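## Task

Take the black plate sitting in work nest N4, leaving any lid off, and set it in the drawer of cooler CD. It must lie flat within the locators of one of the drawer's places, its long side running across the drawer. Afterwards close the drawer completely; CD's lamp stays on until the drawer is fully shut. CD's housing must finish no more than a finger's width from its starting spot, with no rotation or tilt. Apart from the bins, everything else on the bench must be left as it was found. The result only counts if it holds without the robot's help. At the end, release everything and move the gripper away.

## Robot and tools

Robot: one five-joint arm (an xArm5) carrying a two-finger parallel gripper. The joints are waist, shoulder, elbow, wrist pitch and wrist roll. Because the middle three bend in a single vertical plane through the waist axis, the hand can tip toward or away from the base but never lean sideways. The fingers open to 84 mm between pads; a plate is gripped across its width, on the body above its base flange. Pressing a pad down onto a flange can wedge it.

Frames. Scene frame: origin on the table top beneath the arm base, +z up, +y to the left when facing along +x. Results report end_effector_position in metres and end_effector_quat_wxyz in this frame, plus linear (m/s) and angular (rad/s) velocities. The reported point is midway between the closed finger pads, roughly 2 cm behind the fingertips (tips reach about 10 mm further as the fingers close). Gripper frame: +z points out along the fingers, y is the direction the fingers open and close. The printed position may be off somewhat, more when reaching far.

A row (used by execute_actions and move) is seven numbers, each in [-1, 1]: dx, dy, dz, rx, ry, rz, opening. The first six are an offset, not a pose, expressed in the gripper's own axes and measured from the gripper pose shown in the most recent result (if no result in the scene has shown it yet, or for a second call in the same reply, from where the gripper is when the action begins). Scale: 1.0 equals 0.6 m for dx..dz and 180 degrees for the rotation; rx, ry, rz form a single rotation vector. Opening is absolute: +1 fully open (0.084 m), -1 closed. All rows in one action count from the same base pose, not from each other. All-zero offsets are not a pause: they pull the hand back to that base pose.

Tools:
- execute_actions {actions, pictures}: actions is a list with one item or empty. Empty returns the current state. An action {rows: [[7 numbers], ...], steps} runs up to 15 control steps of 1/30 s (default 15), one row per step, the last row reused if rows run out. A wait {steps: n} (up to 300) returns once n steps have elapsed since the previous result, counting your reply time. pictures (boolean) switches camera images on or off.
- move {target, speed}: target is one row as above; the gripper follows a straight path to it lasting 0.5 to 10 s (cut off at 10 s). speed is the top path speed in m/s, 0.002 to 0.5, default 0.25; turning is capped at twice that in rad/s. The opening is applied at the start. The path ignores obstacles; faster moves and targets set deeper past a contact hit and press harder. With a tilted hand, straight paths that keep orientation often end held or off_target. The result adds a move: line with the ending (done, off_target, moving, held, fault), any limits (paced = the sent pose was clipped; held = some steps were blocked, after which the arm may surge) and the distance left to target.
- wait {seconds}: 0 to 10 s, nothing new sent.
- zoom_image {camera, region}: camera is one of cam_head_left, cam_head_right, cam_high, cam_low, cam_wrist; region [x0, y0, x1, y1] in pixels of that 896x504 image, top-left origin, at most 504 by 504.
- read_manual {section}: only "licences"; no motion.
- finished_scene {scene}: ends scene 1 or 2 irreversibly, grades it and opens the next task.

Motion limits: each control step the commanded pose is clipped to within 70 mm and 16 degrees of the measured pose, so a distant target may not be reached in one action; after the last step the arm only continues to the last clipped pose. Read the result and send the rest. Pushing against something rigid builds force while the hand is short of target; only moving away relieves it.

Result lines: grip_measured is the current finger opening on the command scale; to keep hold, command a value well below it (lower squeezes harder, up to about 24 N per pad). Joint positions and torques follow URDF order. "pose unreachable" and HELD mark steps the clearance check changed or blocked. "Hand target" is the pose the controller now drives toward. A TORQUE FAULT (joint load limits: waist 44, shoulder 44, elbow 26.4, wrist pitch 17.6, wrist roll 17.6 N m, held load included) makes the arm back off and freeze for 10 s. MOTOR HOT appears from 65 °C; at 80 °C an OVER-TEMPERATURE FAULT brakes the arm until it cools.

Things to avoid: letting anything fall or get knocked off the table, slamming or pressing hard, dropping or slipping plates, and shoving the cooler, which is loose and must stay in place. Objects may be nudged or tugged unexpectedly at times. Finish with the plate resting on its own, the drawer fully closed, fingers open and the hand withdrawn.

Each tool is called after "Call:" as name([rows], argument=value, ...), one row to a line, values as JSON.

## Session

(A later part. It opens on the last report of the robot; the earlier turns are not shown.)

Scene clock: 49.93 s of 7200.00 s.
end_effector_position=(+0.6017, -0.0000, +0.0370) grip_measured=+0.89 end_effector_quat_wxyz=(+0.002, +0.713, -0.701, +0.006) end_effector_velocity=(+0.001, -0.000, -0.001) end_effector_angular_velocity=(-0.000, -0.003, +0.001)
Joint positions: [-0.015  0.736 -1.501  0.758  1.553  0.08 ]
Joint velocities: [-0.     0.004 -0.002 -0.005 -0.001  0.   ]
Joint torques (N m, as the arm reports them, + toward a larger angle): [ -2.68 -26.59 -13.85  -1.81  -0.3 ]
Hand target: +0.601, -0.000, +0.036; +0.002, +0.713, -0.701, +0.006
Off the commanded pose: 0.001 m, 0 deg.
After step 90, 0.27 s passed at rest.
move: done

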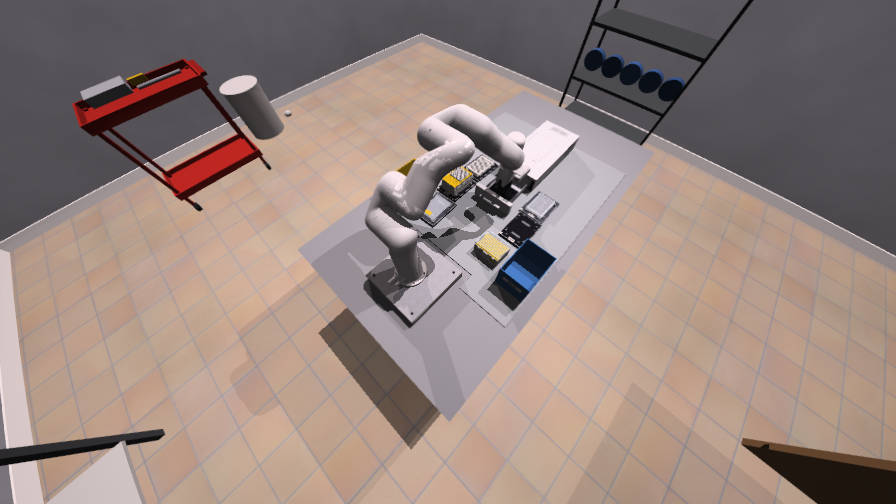

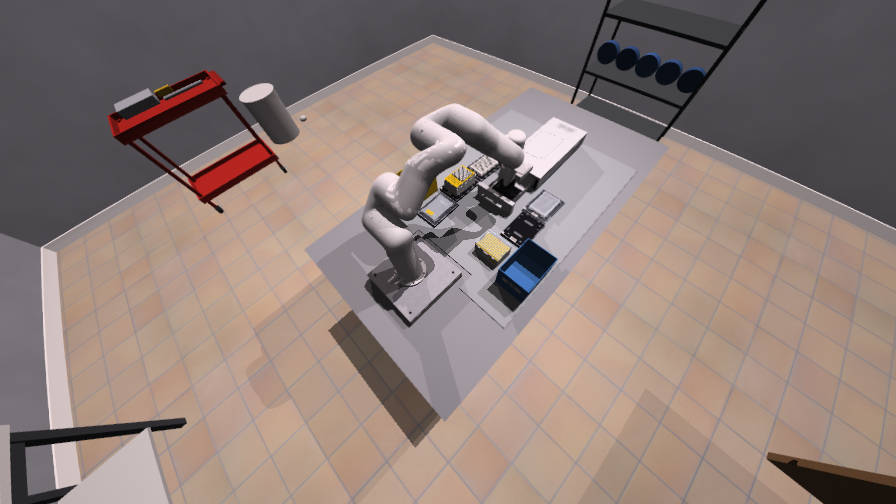

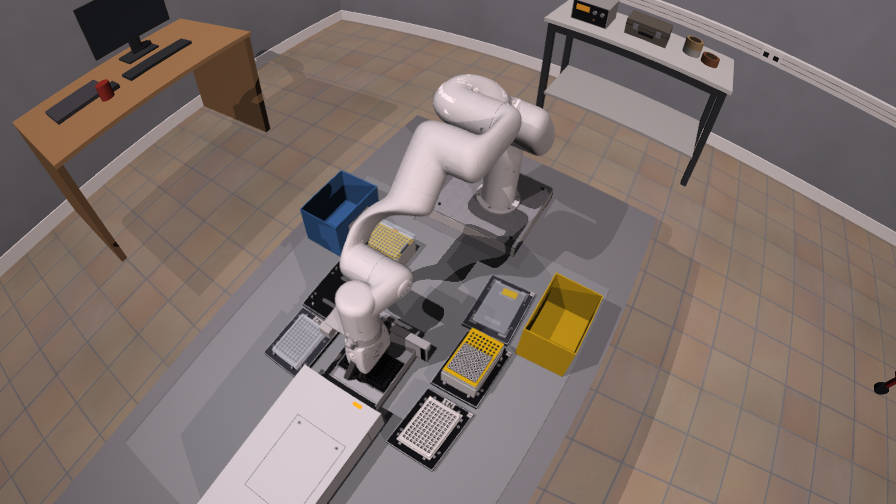

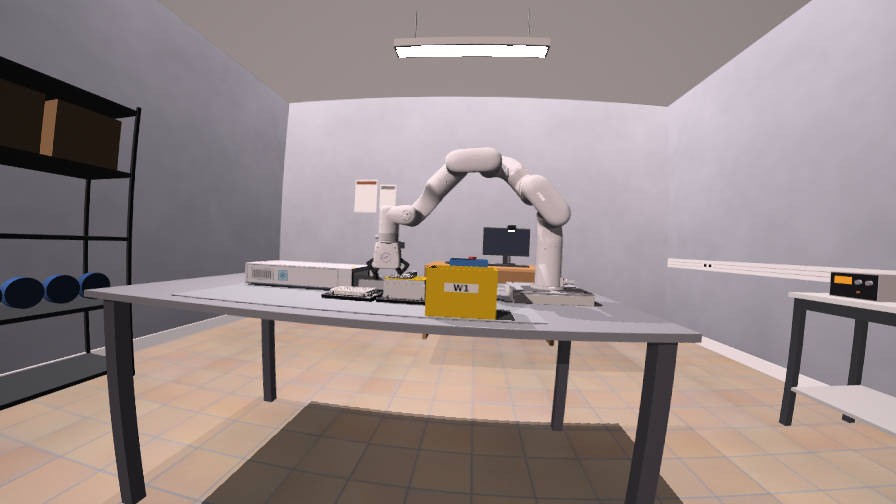

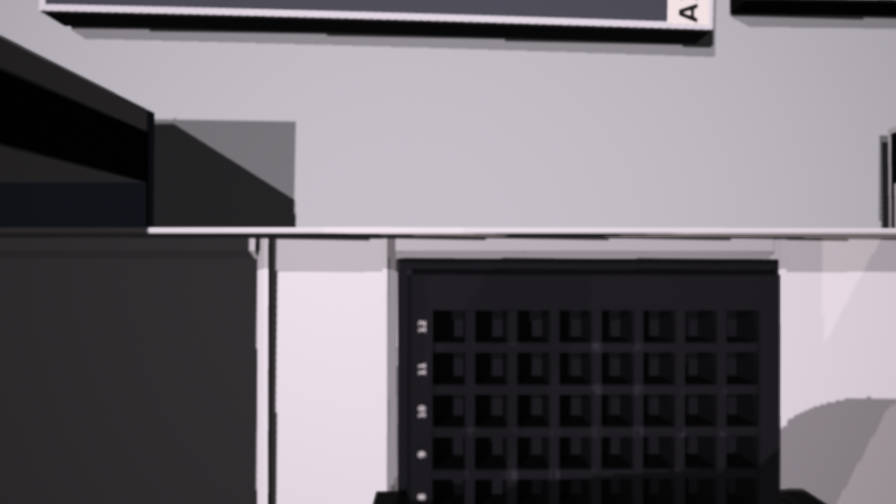

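Call:
move(target=[0,0,0,0,0,0,1], speed=0.02)

Call:
move(target=[0,0,-0.03,0,0,0,1], speed=0.03)

Call:
move(target=[-0.11,0.05,-0.2,0,0,0,1], speed=0.15)

Scene clock: 53.10 s of 7200.00 s.
end_effector_position=(+0.6015, -0.0001, +0.0368) grip_measured=+1.00 end_effector_quat_wxyz=(+0.002, +0.713, -0.701, +0.006) end_effector_velocity=(+0.001, +0.000, +0.001) end_effector_angular_velocity=(-0.000, -0.003, +0.001)
Joint positions: [-0.015  0.736 -1.501  0.758  1.553  0.084]
Joint velocities: [ 0.    -0.001 -0.001 -0.001 -0.    -0.   ]
Joint torques (N m, as the arm reports them, + toward a larger angle): [ -2.4  -27.8  -14.29  -1.81  -0.41]
Hand target: +0.602, -0.000, +0.037; +0.002, +0.713, -0.701, +0.006
Off the commanded pose: 0.000 m, 0 deg.
move: done

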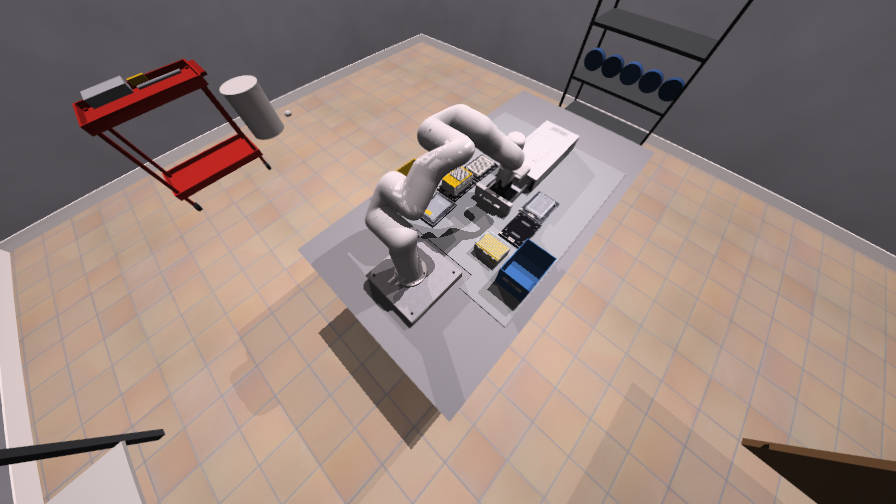

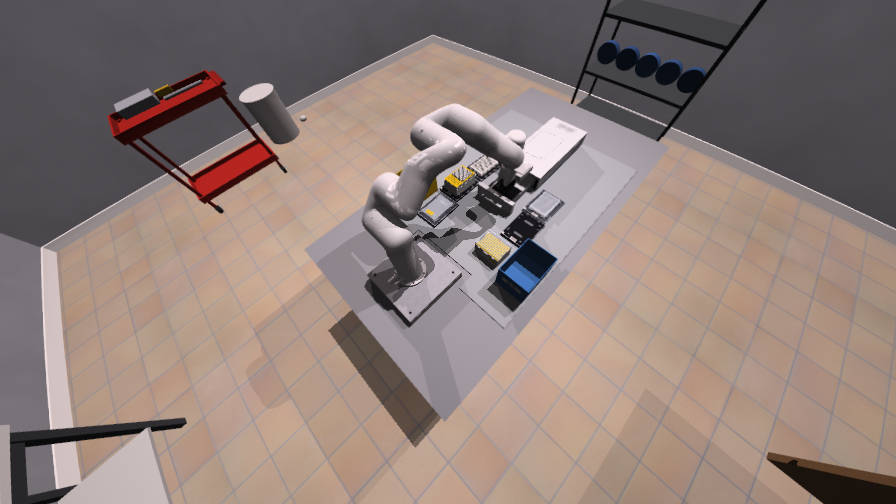

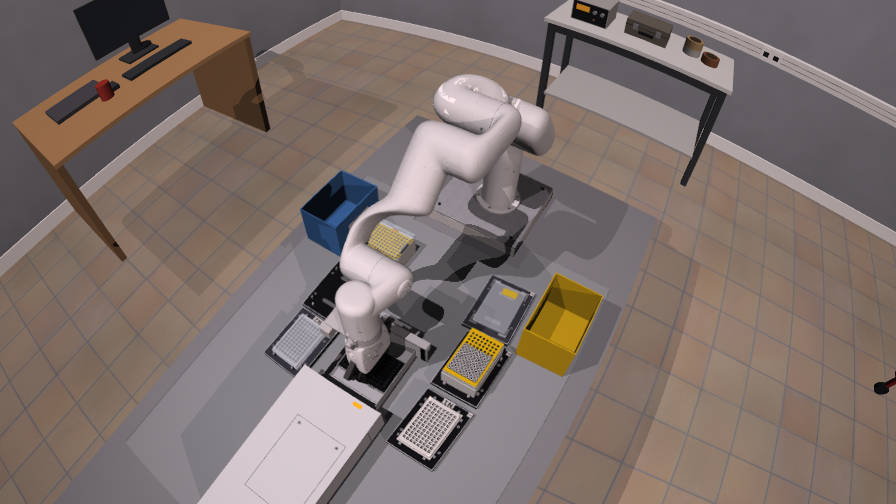

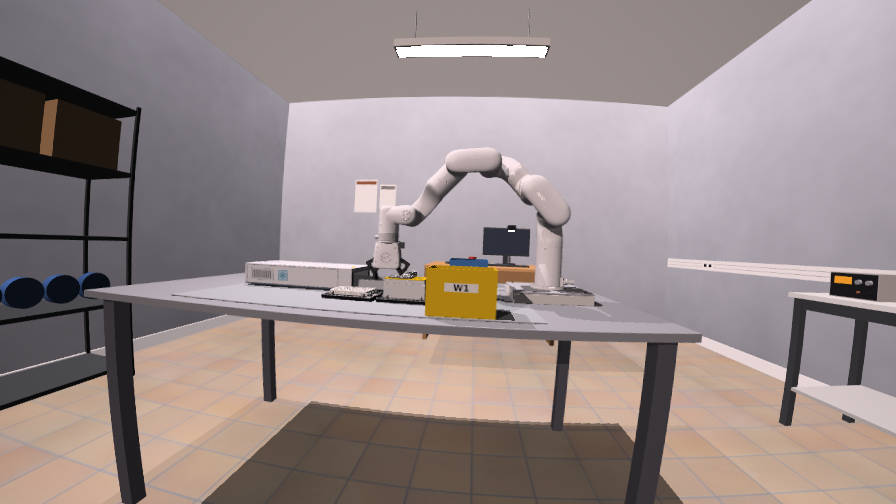

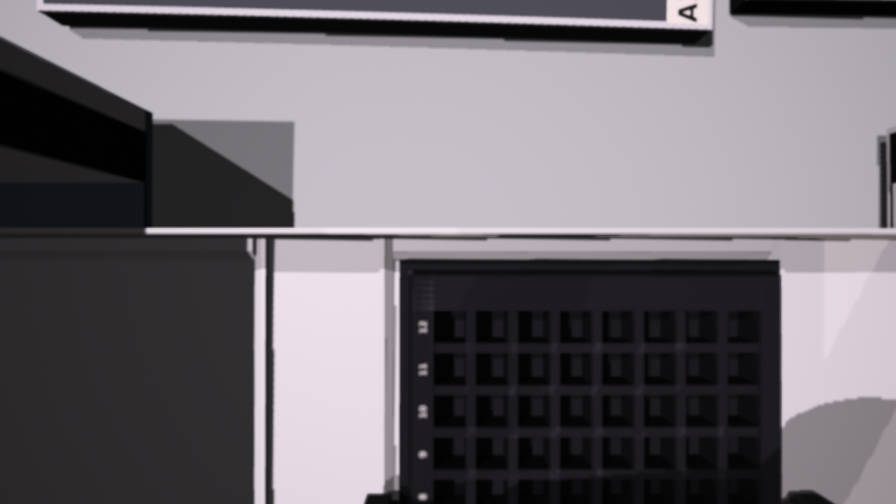

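Scene clock: 54.00 s of 7200.00 s.
end_effector_position=(+0.6014, +0.0001, +0.0544) grip_measured=+1.00 end_effector_quat_wxyz=(+0.002, +0.713, -0.701, +0.006) end_effector_velocity=(-0.002, -0.000, -0.000) end_effector_angular_velocity=(+0.000, +0.007, -0.001)
Joint positions: [-0.015  0.701 -1.499  0.791  1.553  0.084]
Joint velocities: [-0.    -0.002  0.002  0.006  0.    -0.   ]
Joint torques (N m, as the arm reports them, + toward a larger angle): [ -2.22 -27.82 -14.72  -1.87  -0.32]
Hand target: +0.601, +0.000, +0.055; +0.002, +0.713, -0.701, +0.006
Off the commanded pose: 0.000 m, 0 deg.
move: done

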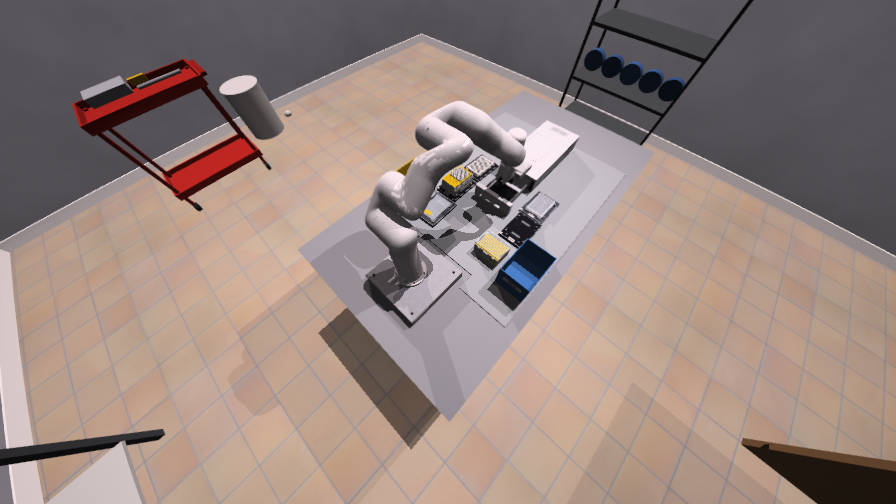

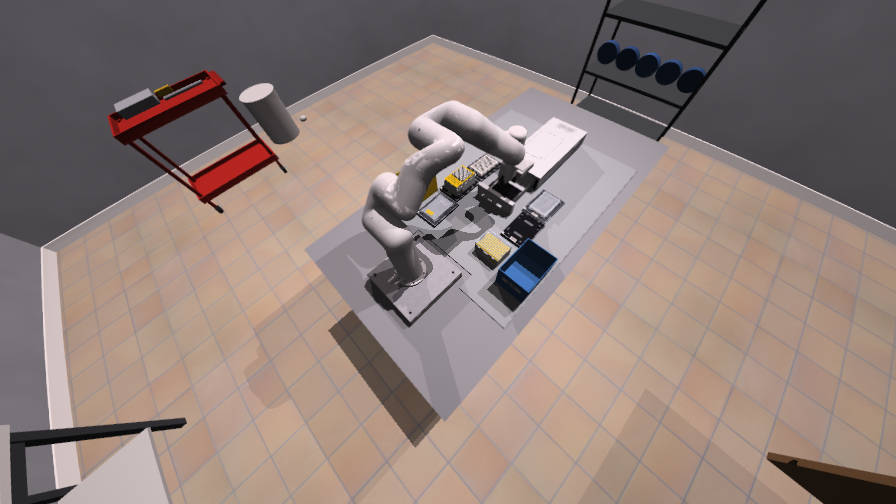

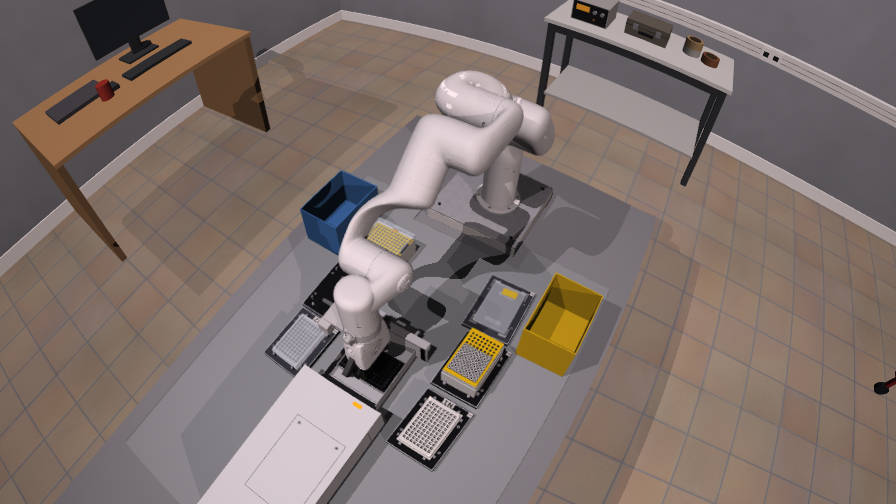

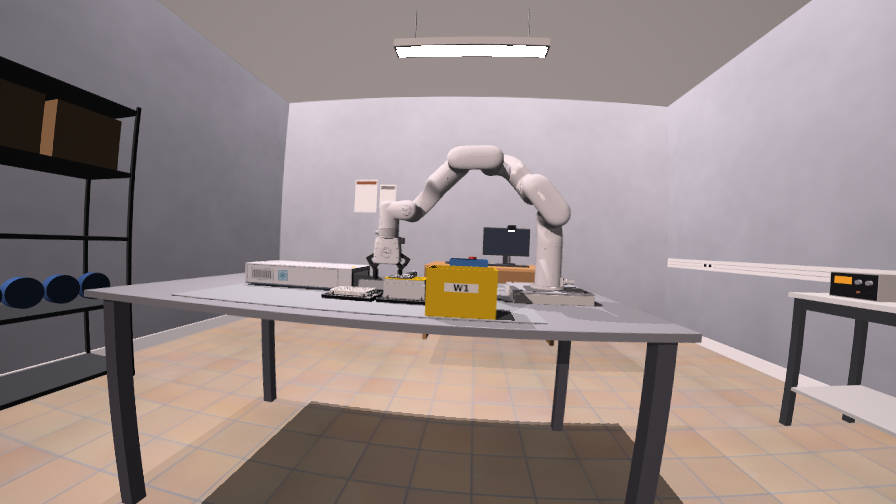

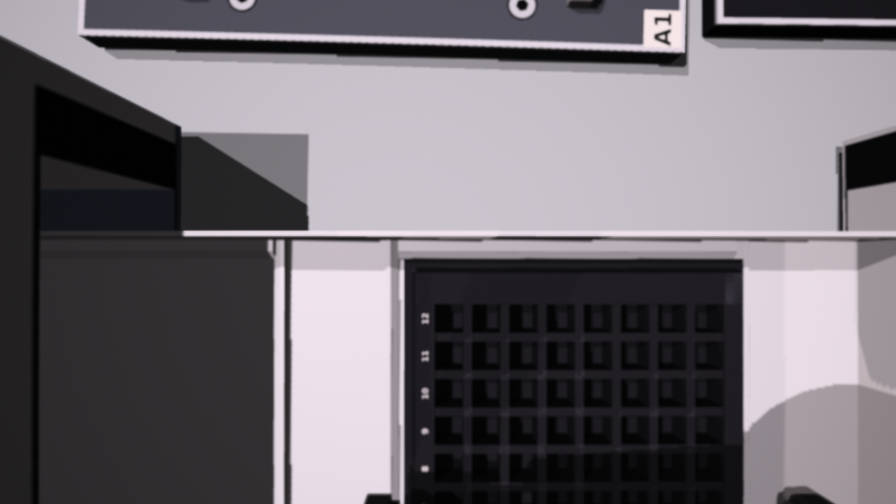

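Scene clock: 55.40 s of 7200.00 s.
end_effector_position=(+0.5700, +0.0667, +0.1729) grip_measured=+1.00 end_effector_quat_wxyz=(+0.002, +0.713, -0.701, +0.005) end_effector_velocity=(+0.001, +0.002, +0.005) end_effector_angular_velocity=(+0.001, -0.005, +0.001)
Joint positions: [ 0.099  0.423 -1.426  0.997  1.667  0.084]
Joint velocities: [ 0.003 -0.008 -0.004  0.006  0.003  0.   ]
Joint torques (N m, as the arm reports them, + toward a larger angle): [ -2.23 -24.92 -15.86  -1.89  -0.31]
Hand target: +0.570, +0.067, +0.174; +0.002, +0.713, -0.701, +0.005
Off the commanded pose: 0.001 m, 0 deg.
move: done

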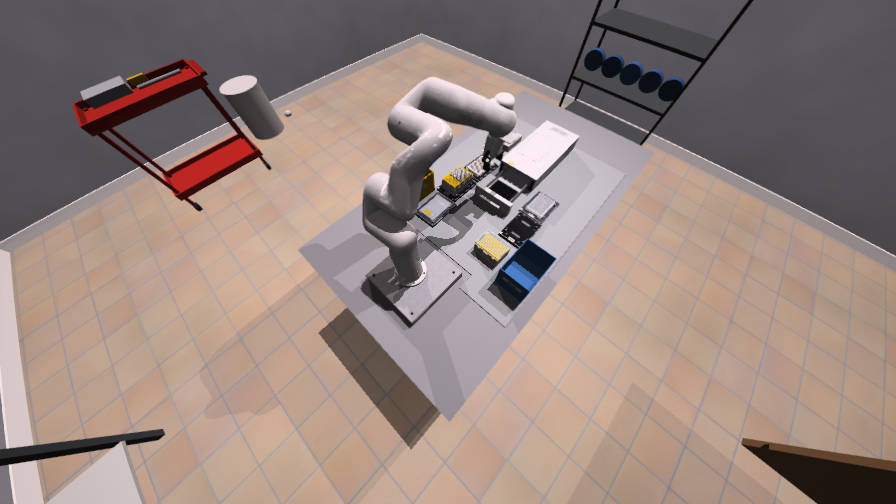

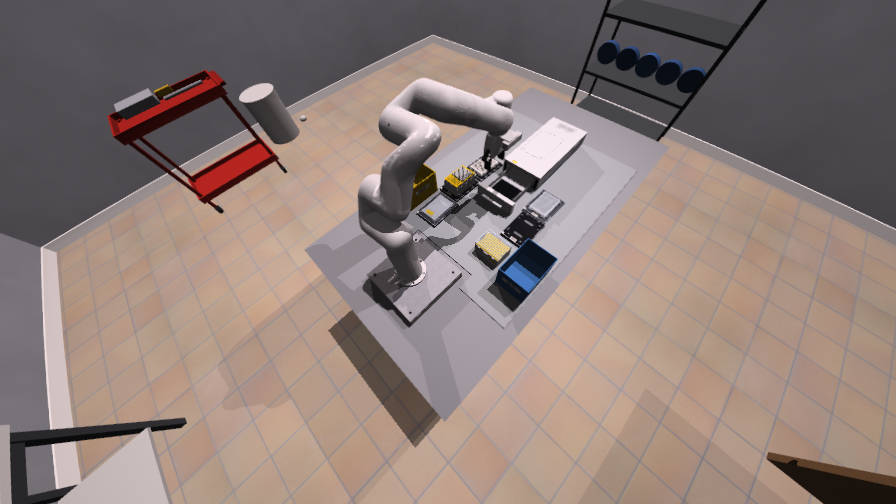

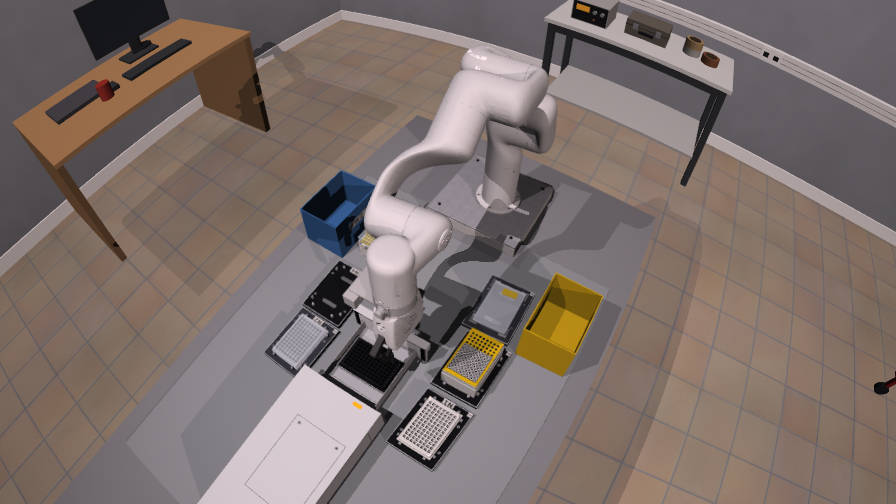

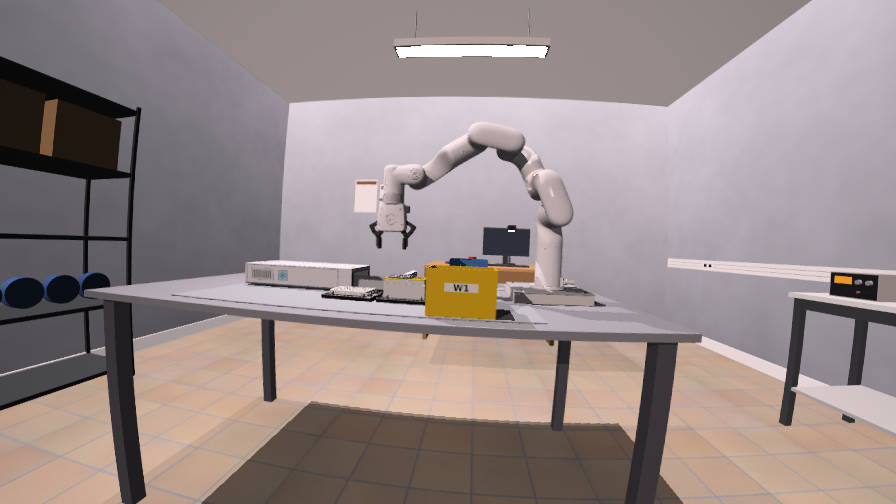

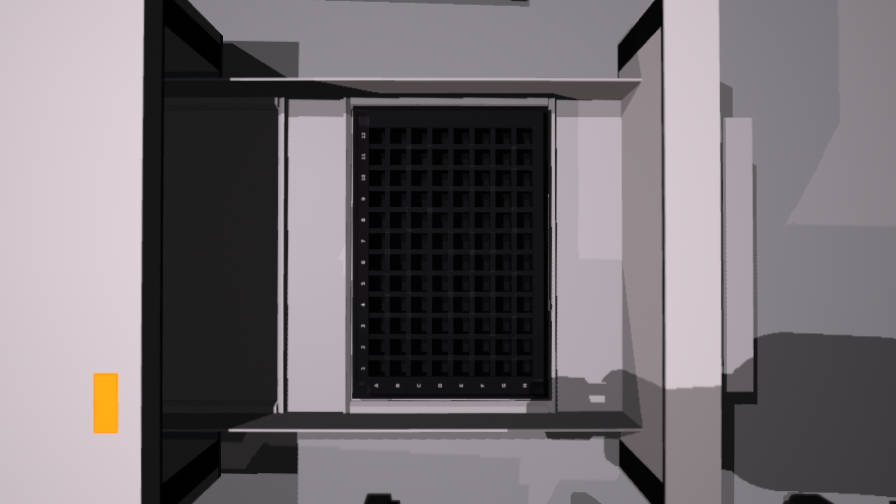

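Call:
zoom_image(camera="cam_wrist", region=[320,70,590,430])

Region (320, 70, 590, 430) of cam_wrist's 896x504 image, scaled by 1.400, with more detail than that image has; it fills the left 378 columns of this view, and the rest is white.

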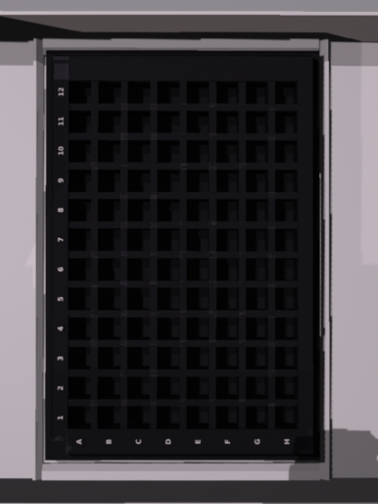

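Call:
move(target=[0.107,0.21,0.13,0,0,-0.5,-1], speed=0.3)

Call:
move(target=[0.01,0,0.07,0,0,0,-1], speed=0.1)

Scene clock: 64.37 s of 7200.00 s.
end_effector_position=(+0.4452, -0.0002, +0.0955) grip_measured=-1.00 end_effector_quat_wxyz=(+0.006, +1.000, +0.008, +0.002) end_effector_velocity=(-0.001, -0.001, -0.001) end_effector_angular_velocity=(-0.000, -0.001, +0.011)
Joint positions: [-0.016  0.177 -0.809  0.627 -0.018  0.   ]
Joint velocities: [-0.001 -0.001  0.004 -0.004 -0.012  0.   ]
Joint torques (N m, as the arm reports them, + toward a larger angle): [ -2.05 -19.08 -13.28  -1.8   -0.47]
Hand target: +0.445, -0.000, +0.095; +0.006, +1.000, +0.009, +0.002
Off the commanded pose: 0.001 m, 0 deg.
After step 90, 2.80 s passed at rest.
move: done

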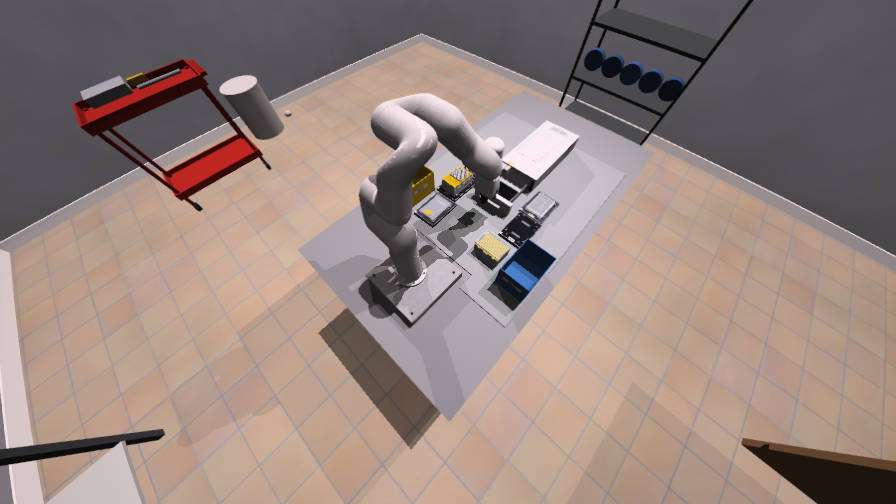

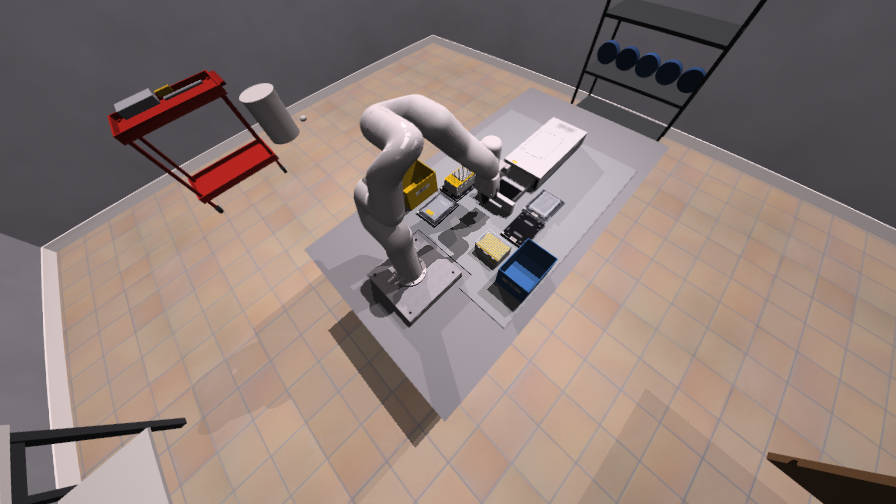

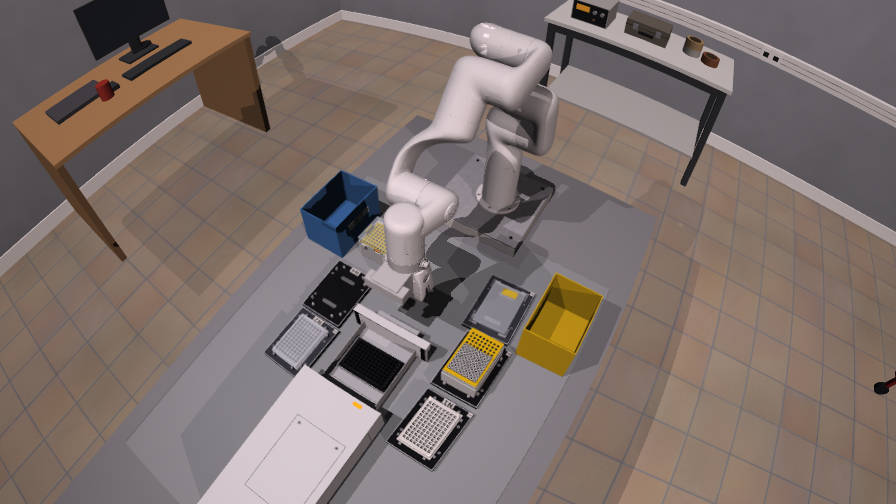

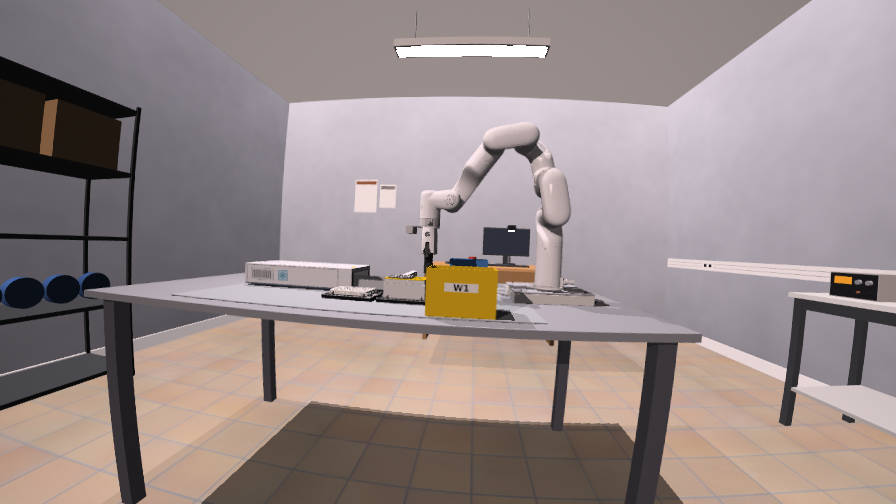

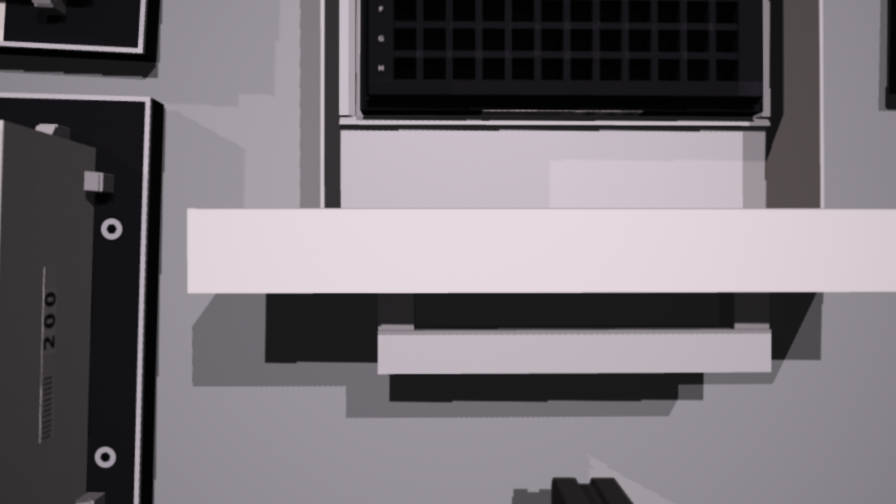

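Scene clock: 65.27 s of 7200.00 s.
end_effector_position=(+0.4514, -0.0005, +0.0539) grip_measured=-1.00 end_effector_quat_wxyz=(+0.006, +1.000, +0.008, +0.002) end_effector_velocity=(+0.000, -0.001, -0.002) end_effector_angular_velocity=(-0.000, +0.001, -0.002)
Joint positions: [-0.016  0.299 -0.825  0.519 -0.018  0.   ]
Joint velocities: [-0.002  0.007 -0.002 -0.005 -0.     0.   ]
Joint torques (N m, as the arm reports them, + toward a larger angle): [ -2.14 -19.95 -12.04  -1.88  -0.32]
Hand target: +0.451, -0.001, +0.054; +0.006, +1.000, +0.008, +0.002
Off the commanded pose: 0.000 m, 0 deg.
move: done

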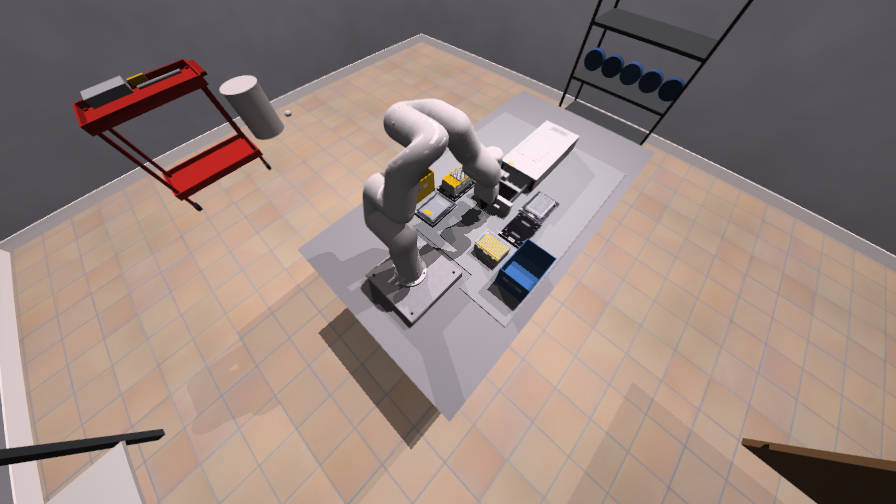

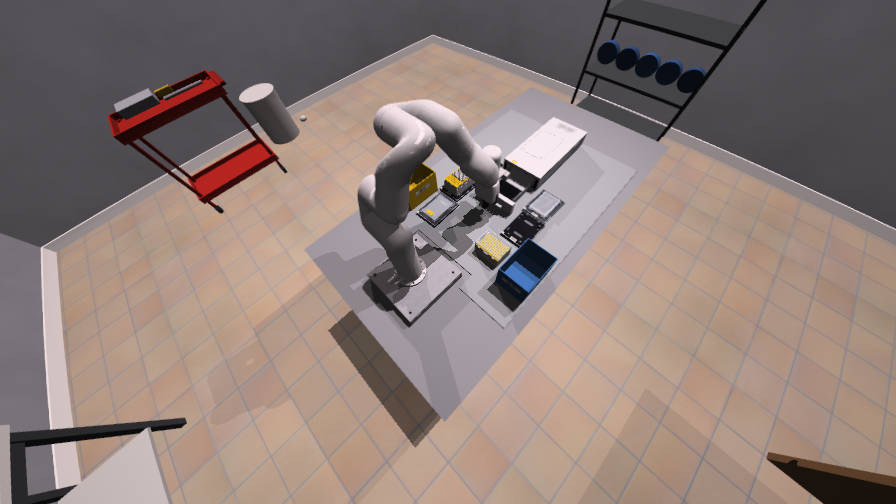

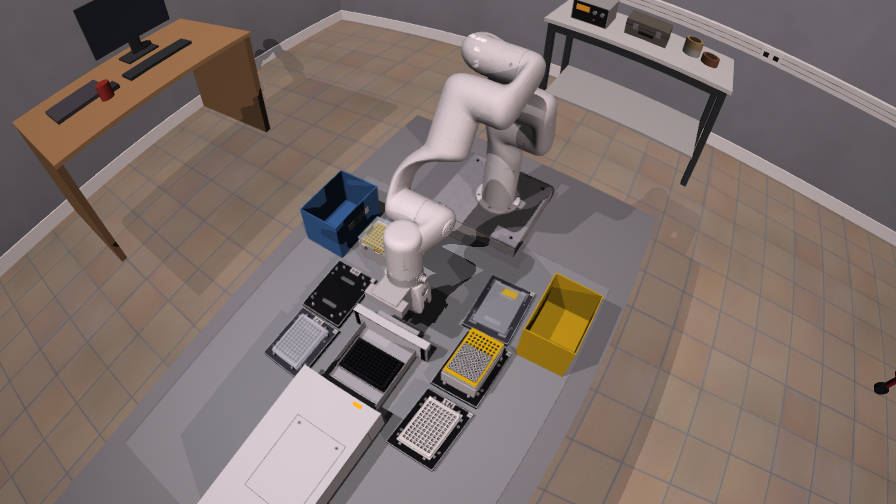

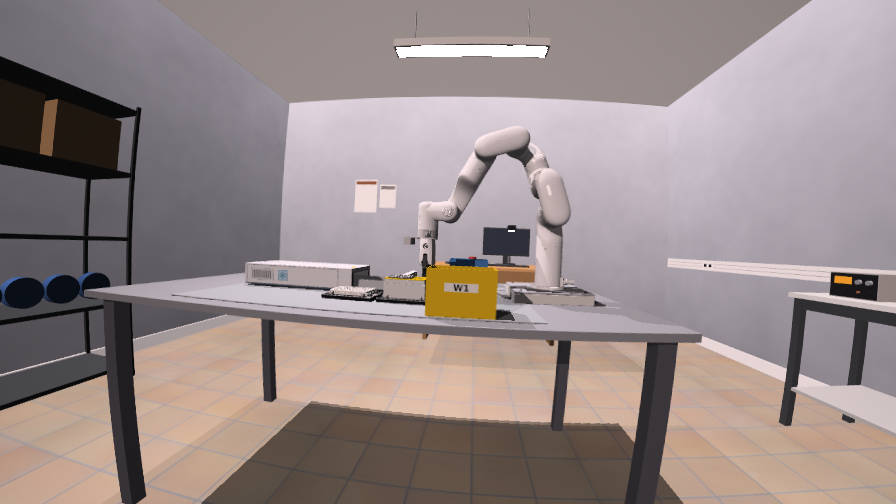

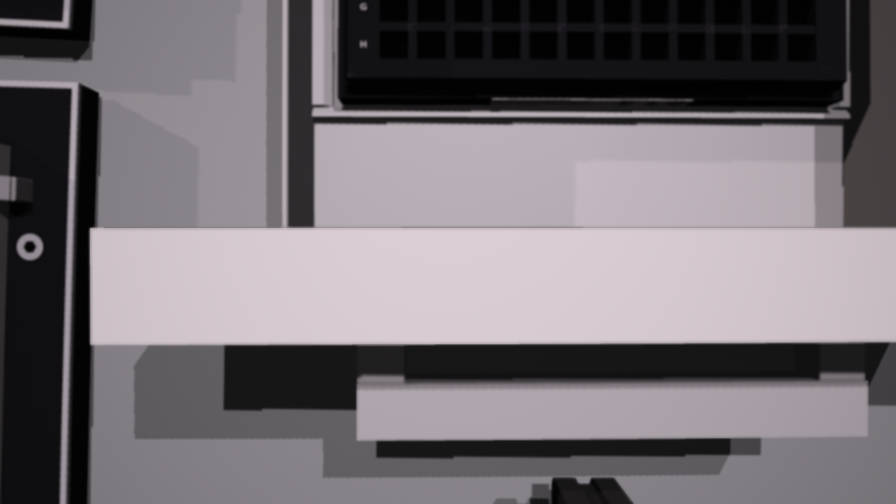

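Call:
move(target=[0.285,0.003,0.003,0,0,0,-1], speed=0.05)

Scene clock: 71.43 s of 7200.00 s.
end_effector_position=(+0.6222, -0.0000, +0.0526) grip_measured=-1.00 end_effector_quat_wxyz=(+0.006, +1.000, +0.008, +0.002) end_effector_velocity=(+0.003, +0.001, +0.000) end_effector_angular_velocity=(+0.000, +0.001, +0.002)
Joint positions: [-0.015  0.772 -1.618  0.839 -0.017  0.   ]
Joint velocities: [ 0.002  0.009 -0.018  0.009  0.     0.   ]
Joint torques (N m, as the arm reports them, + toward a larger angle): [ -2.05 -28.81 -15.36  -2.1   -0.33]
Hand target: +0.622, +0.000, +0.053; +0.006, +1.000, +0.008, +0.002
Off the commanded pose: 0.001 m, 0 deg.
move: done

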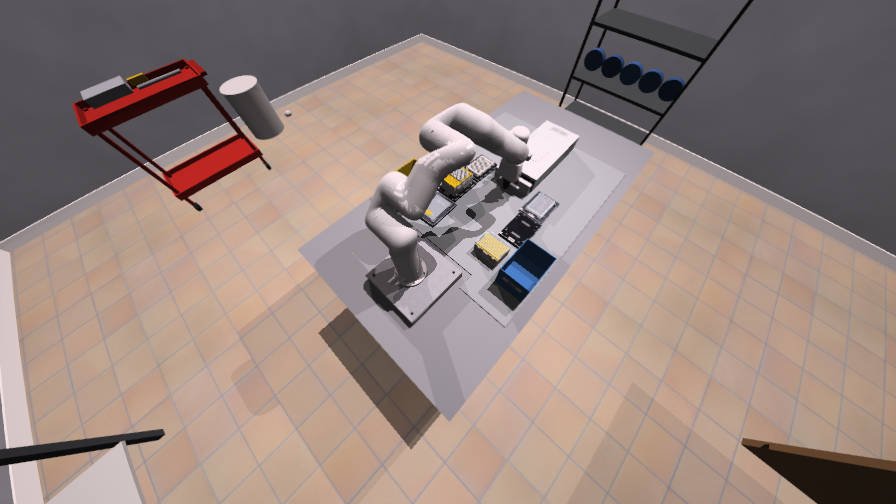

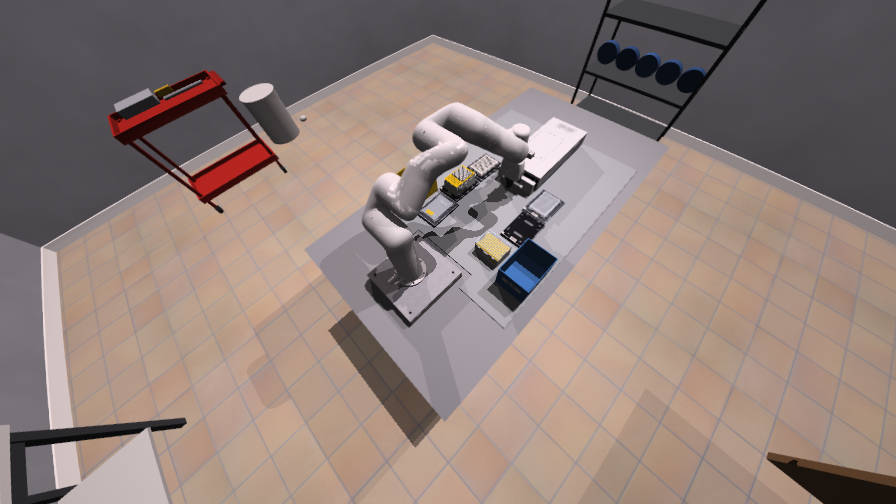

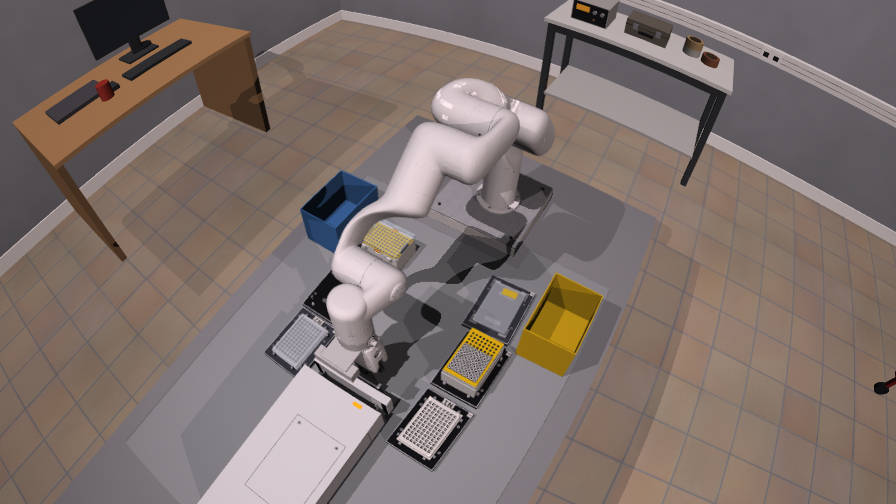

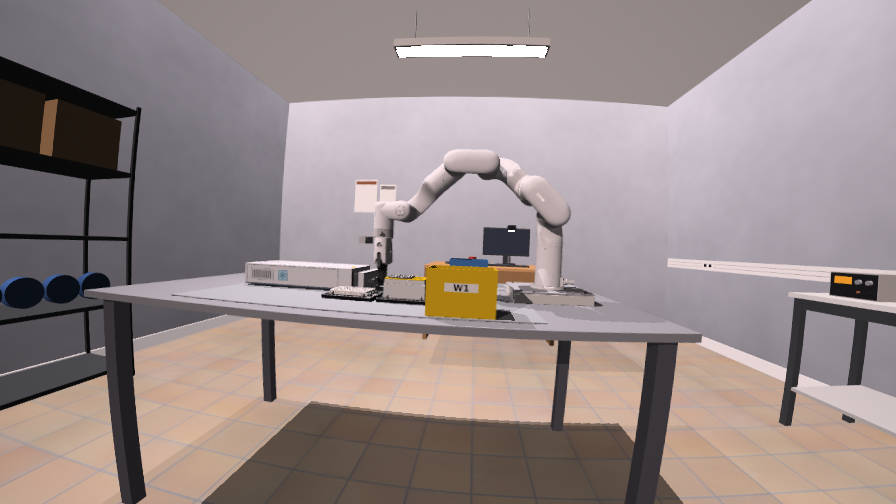

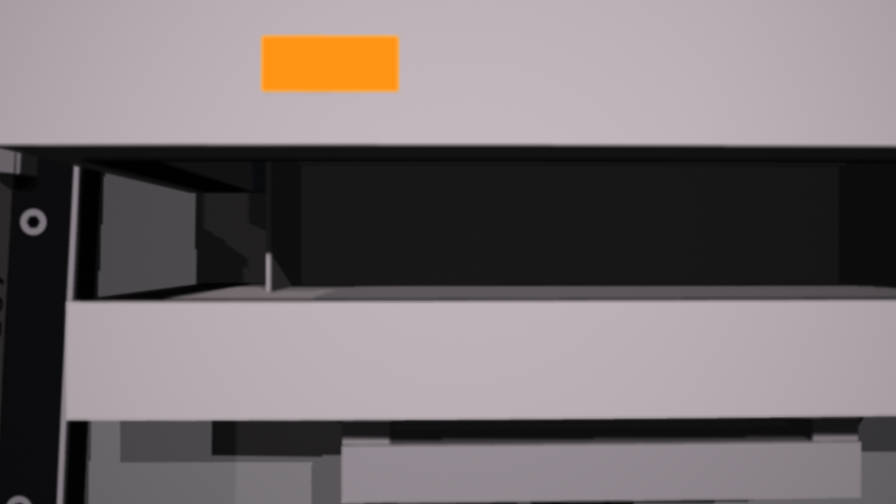

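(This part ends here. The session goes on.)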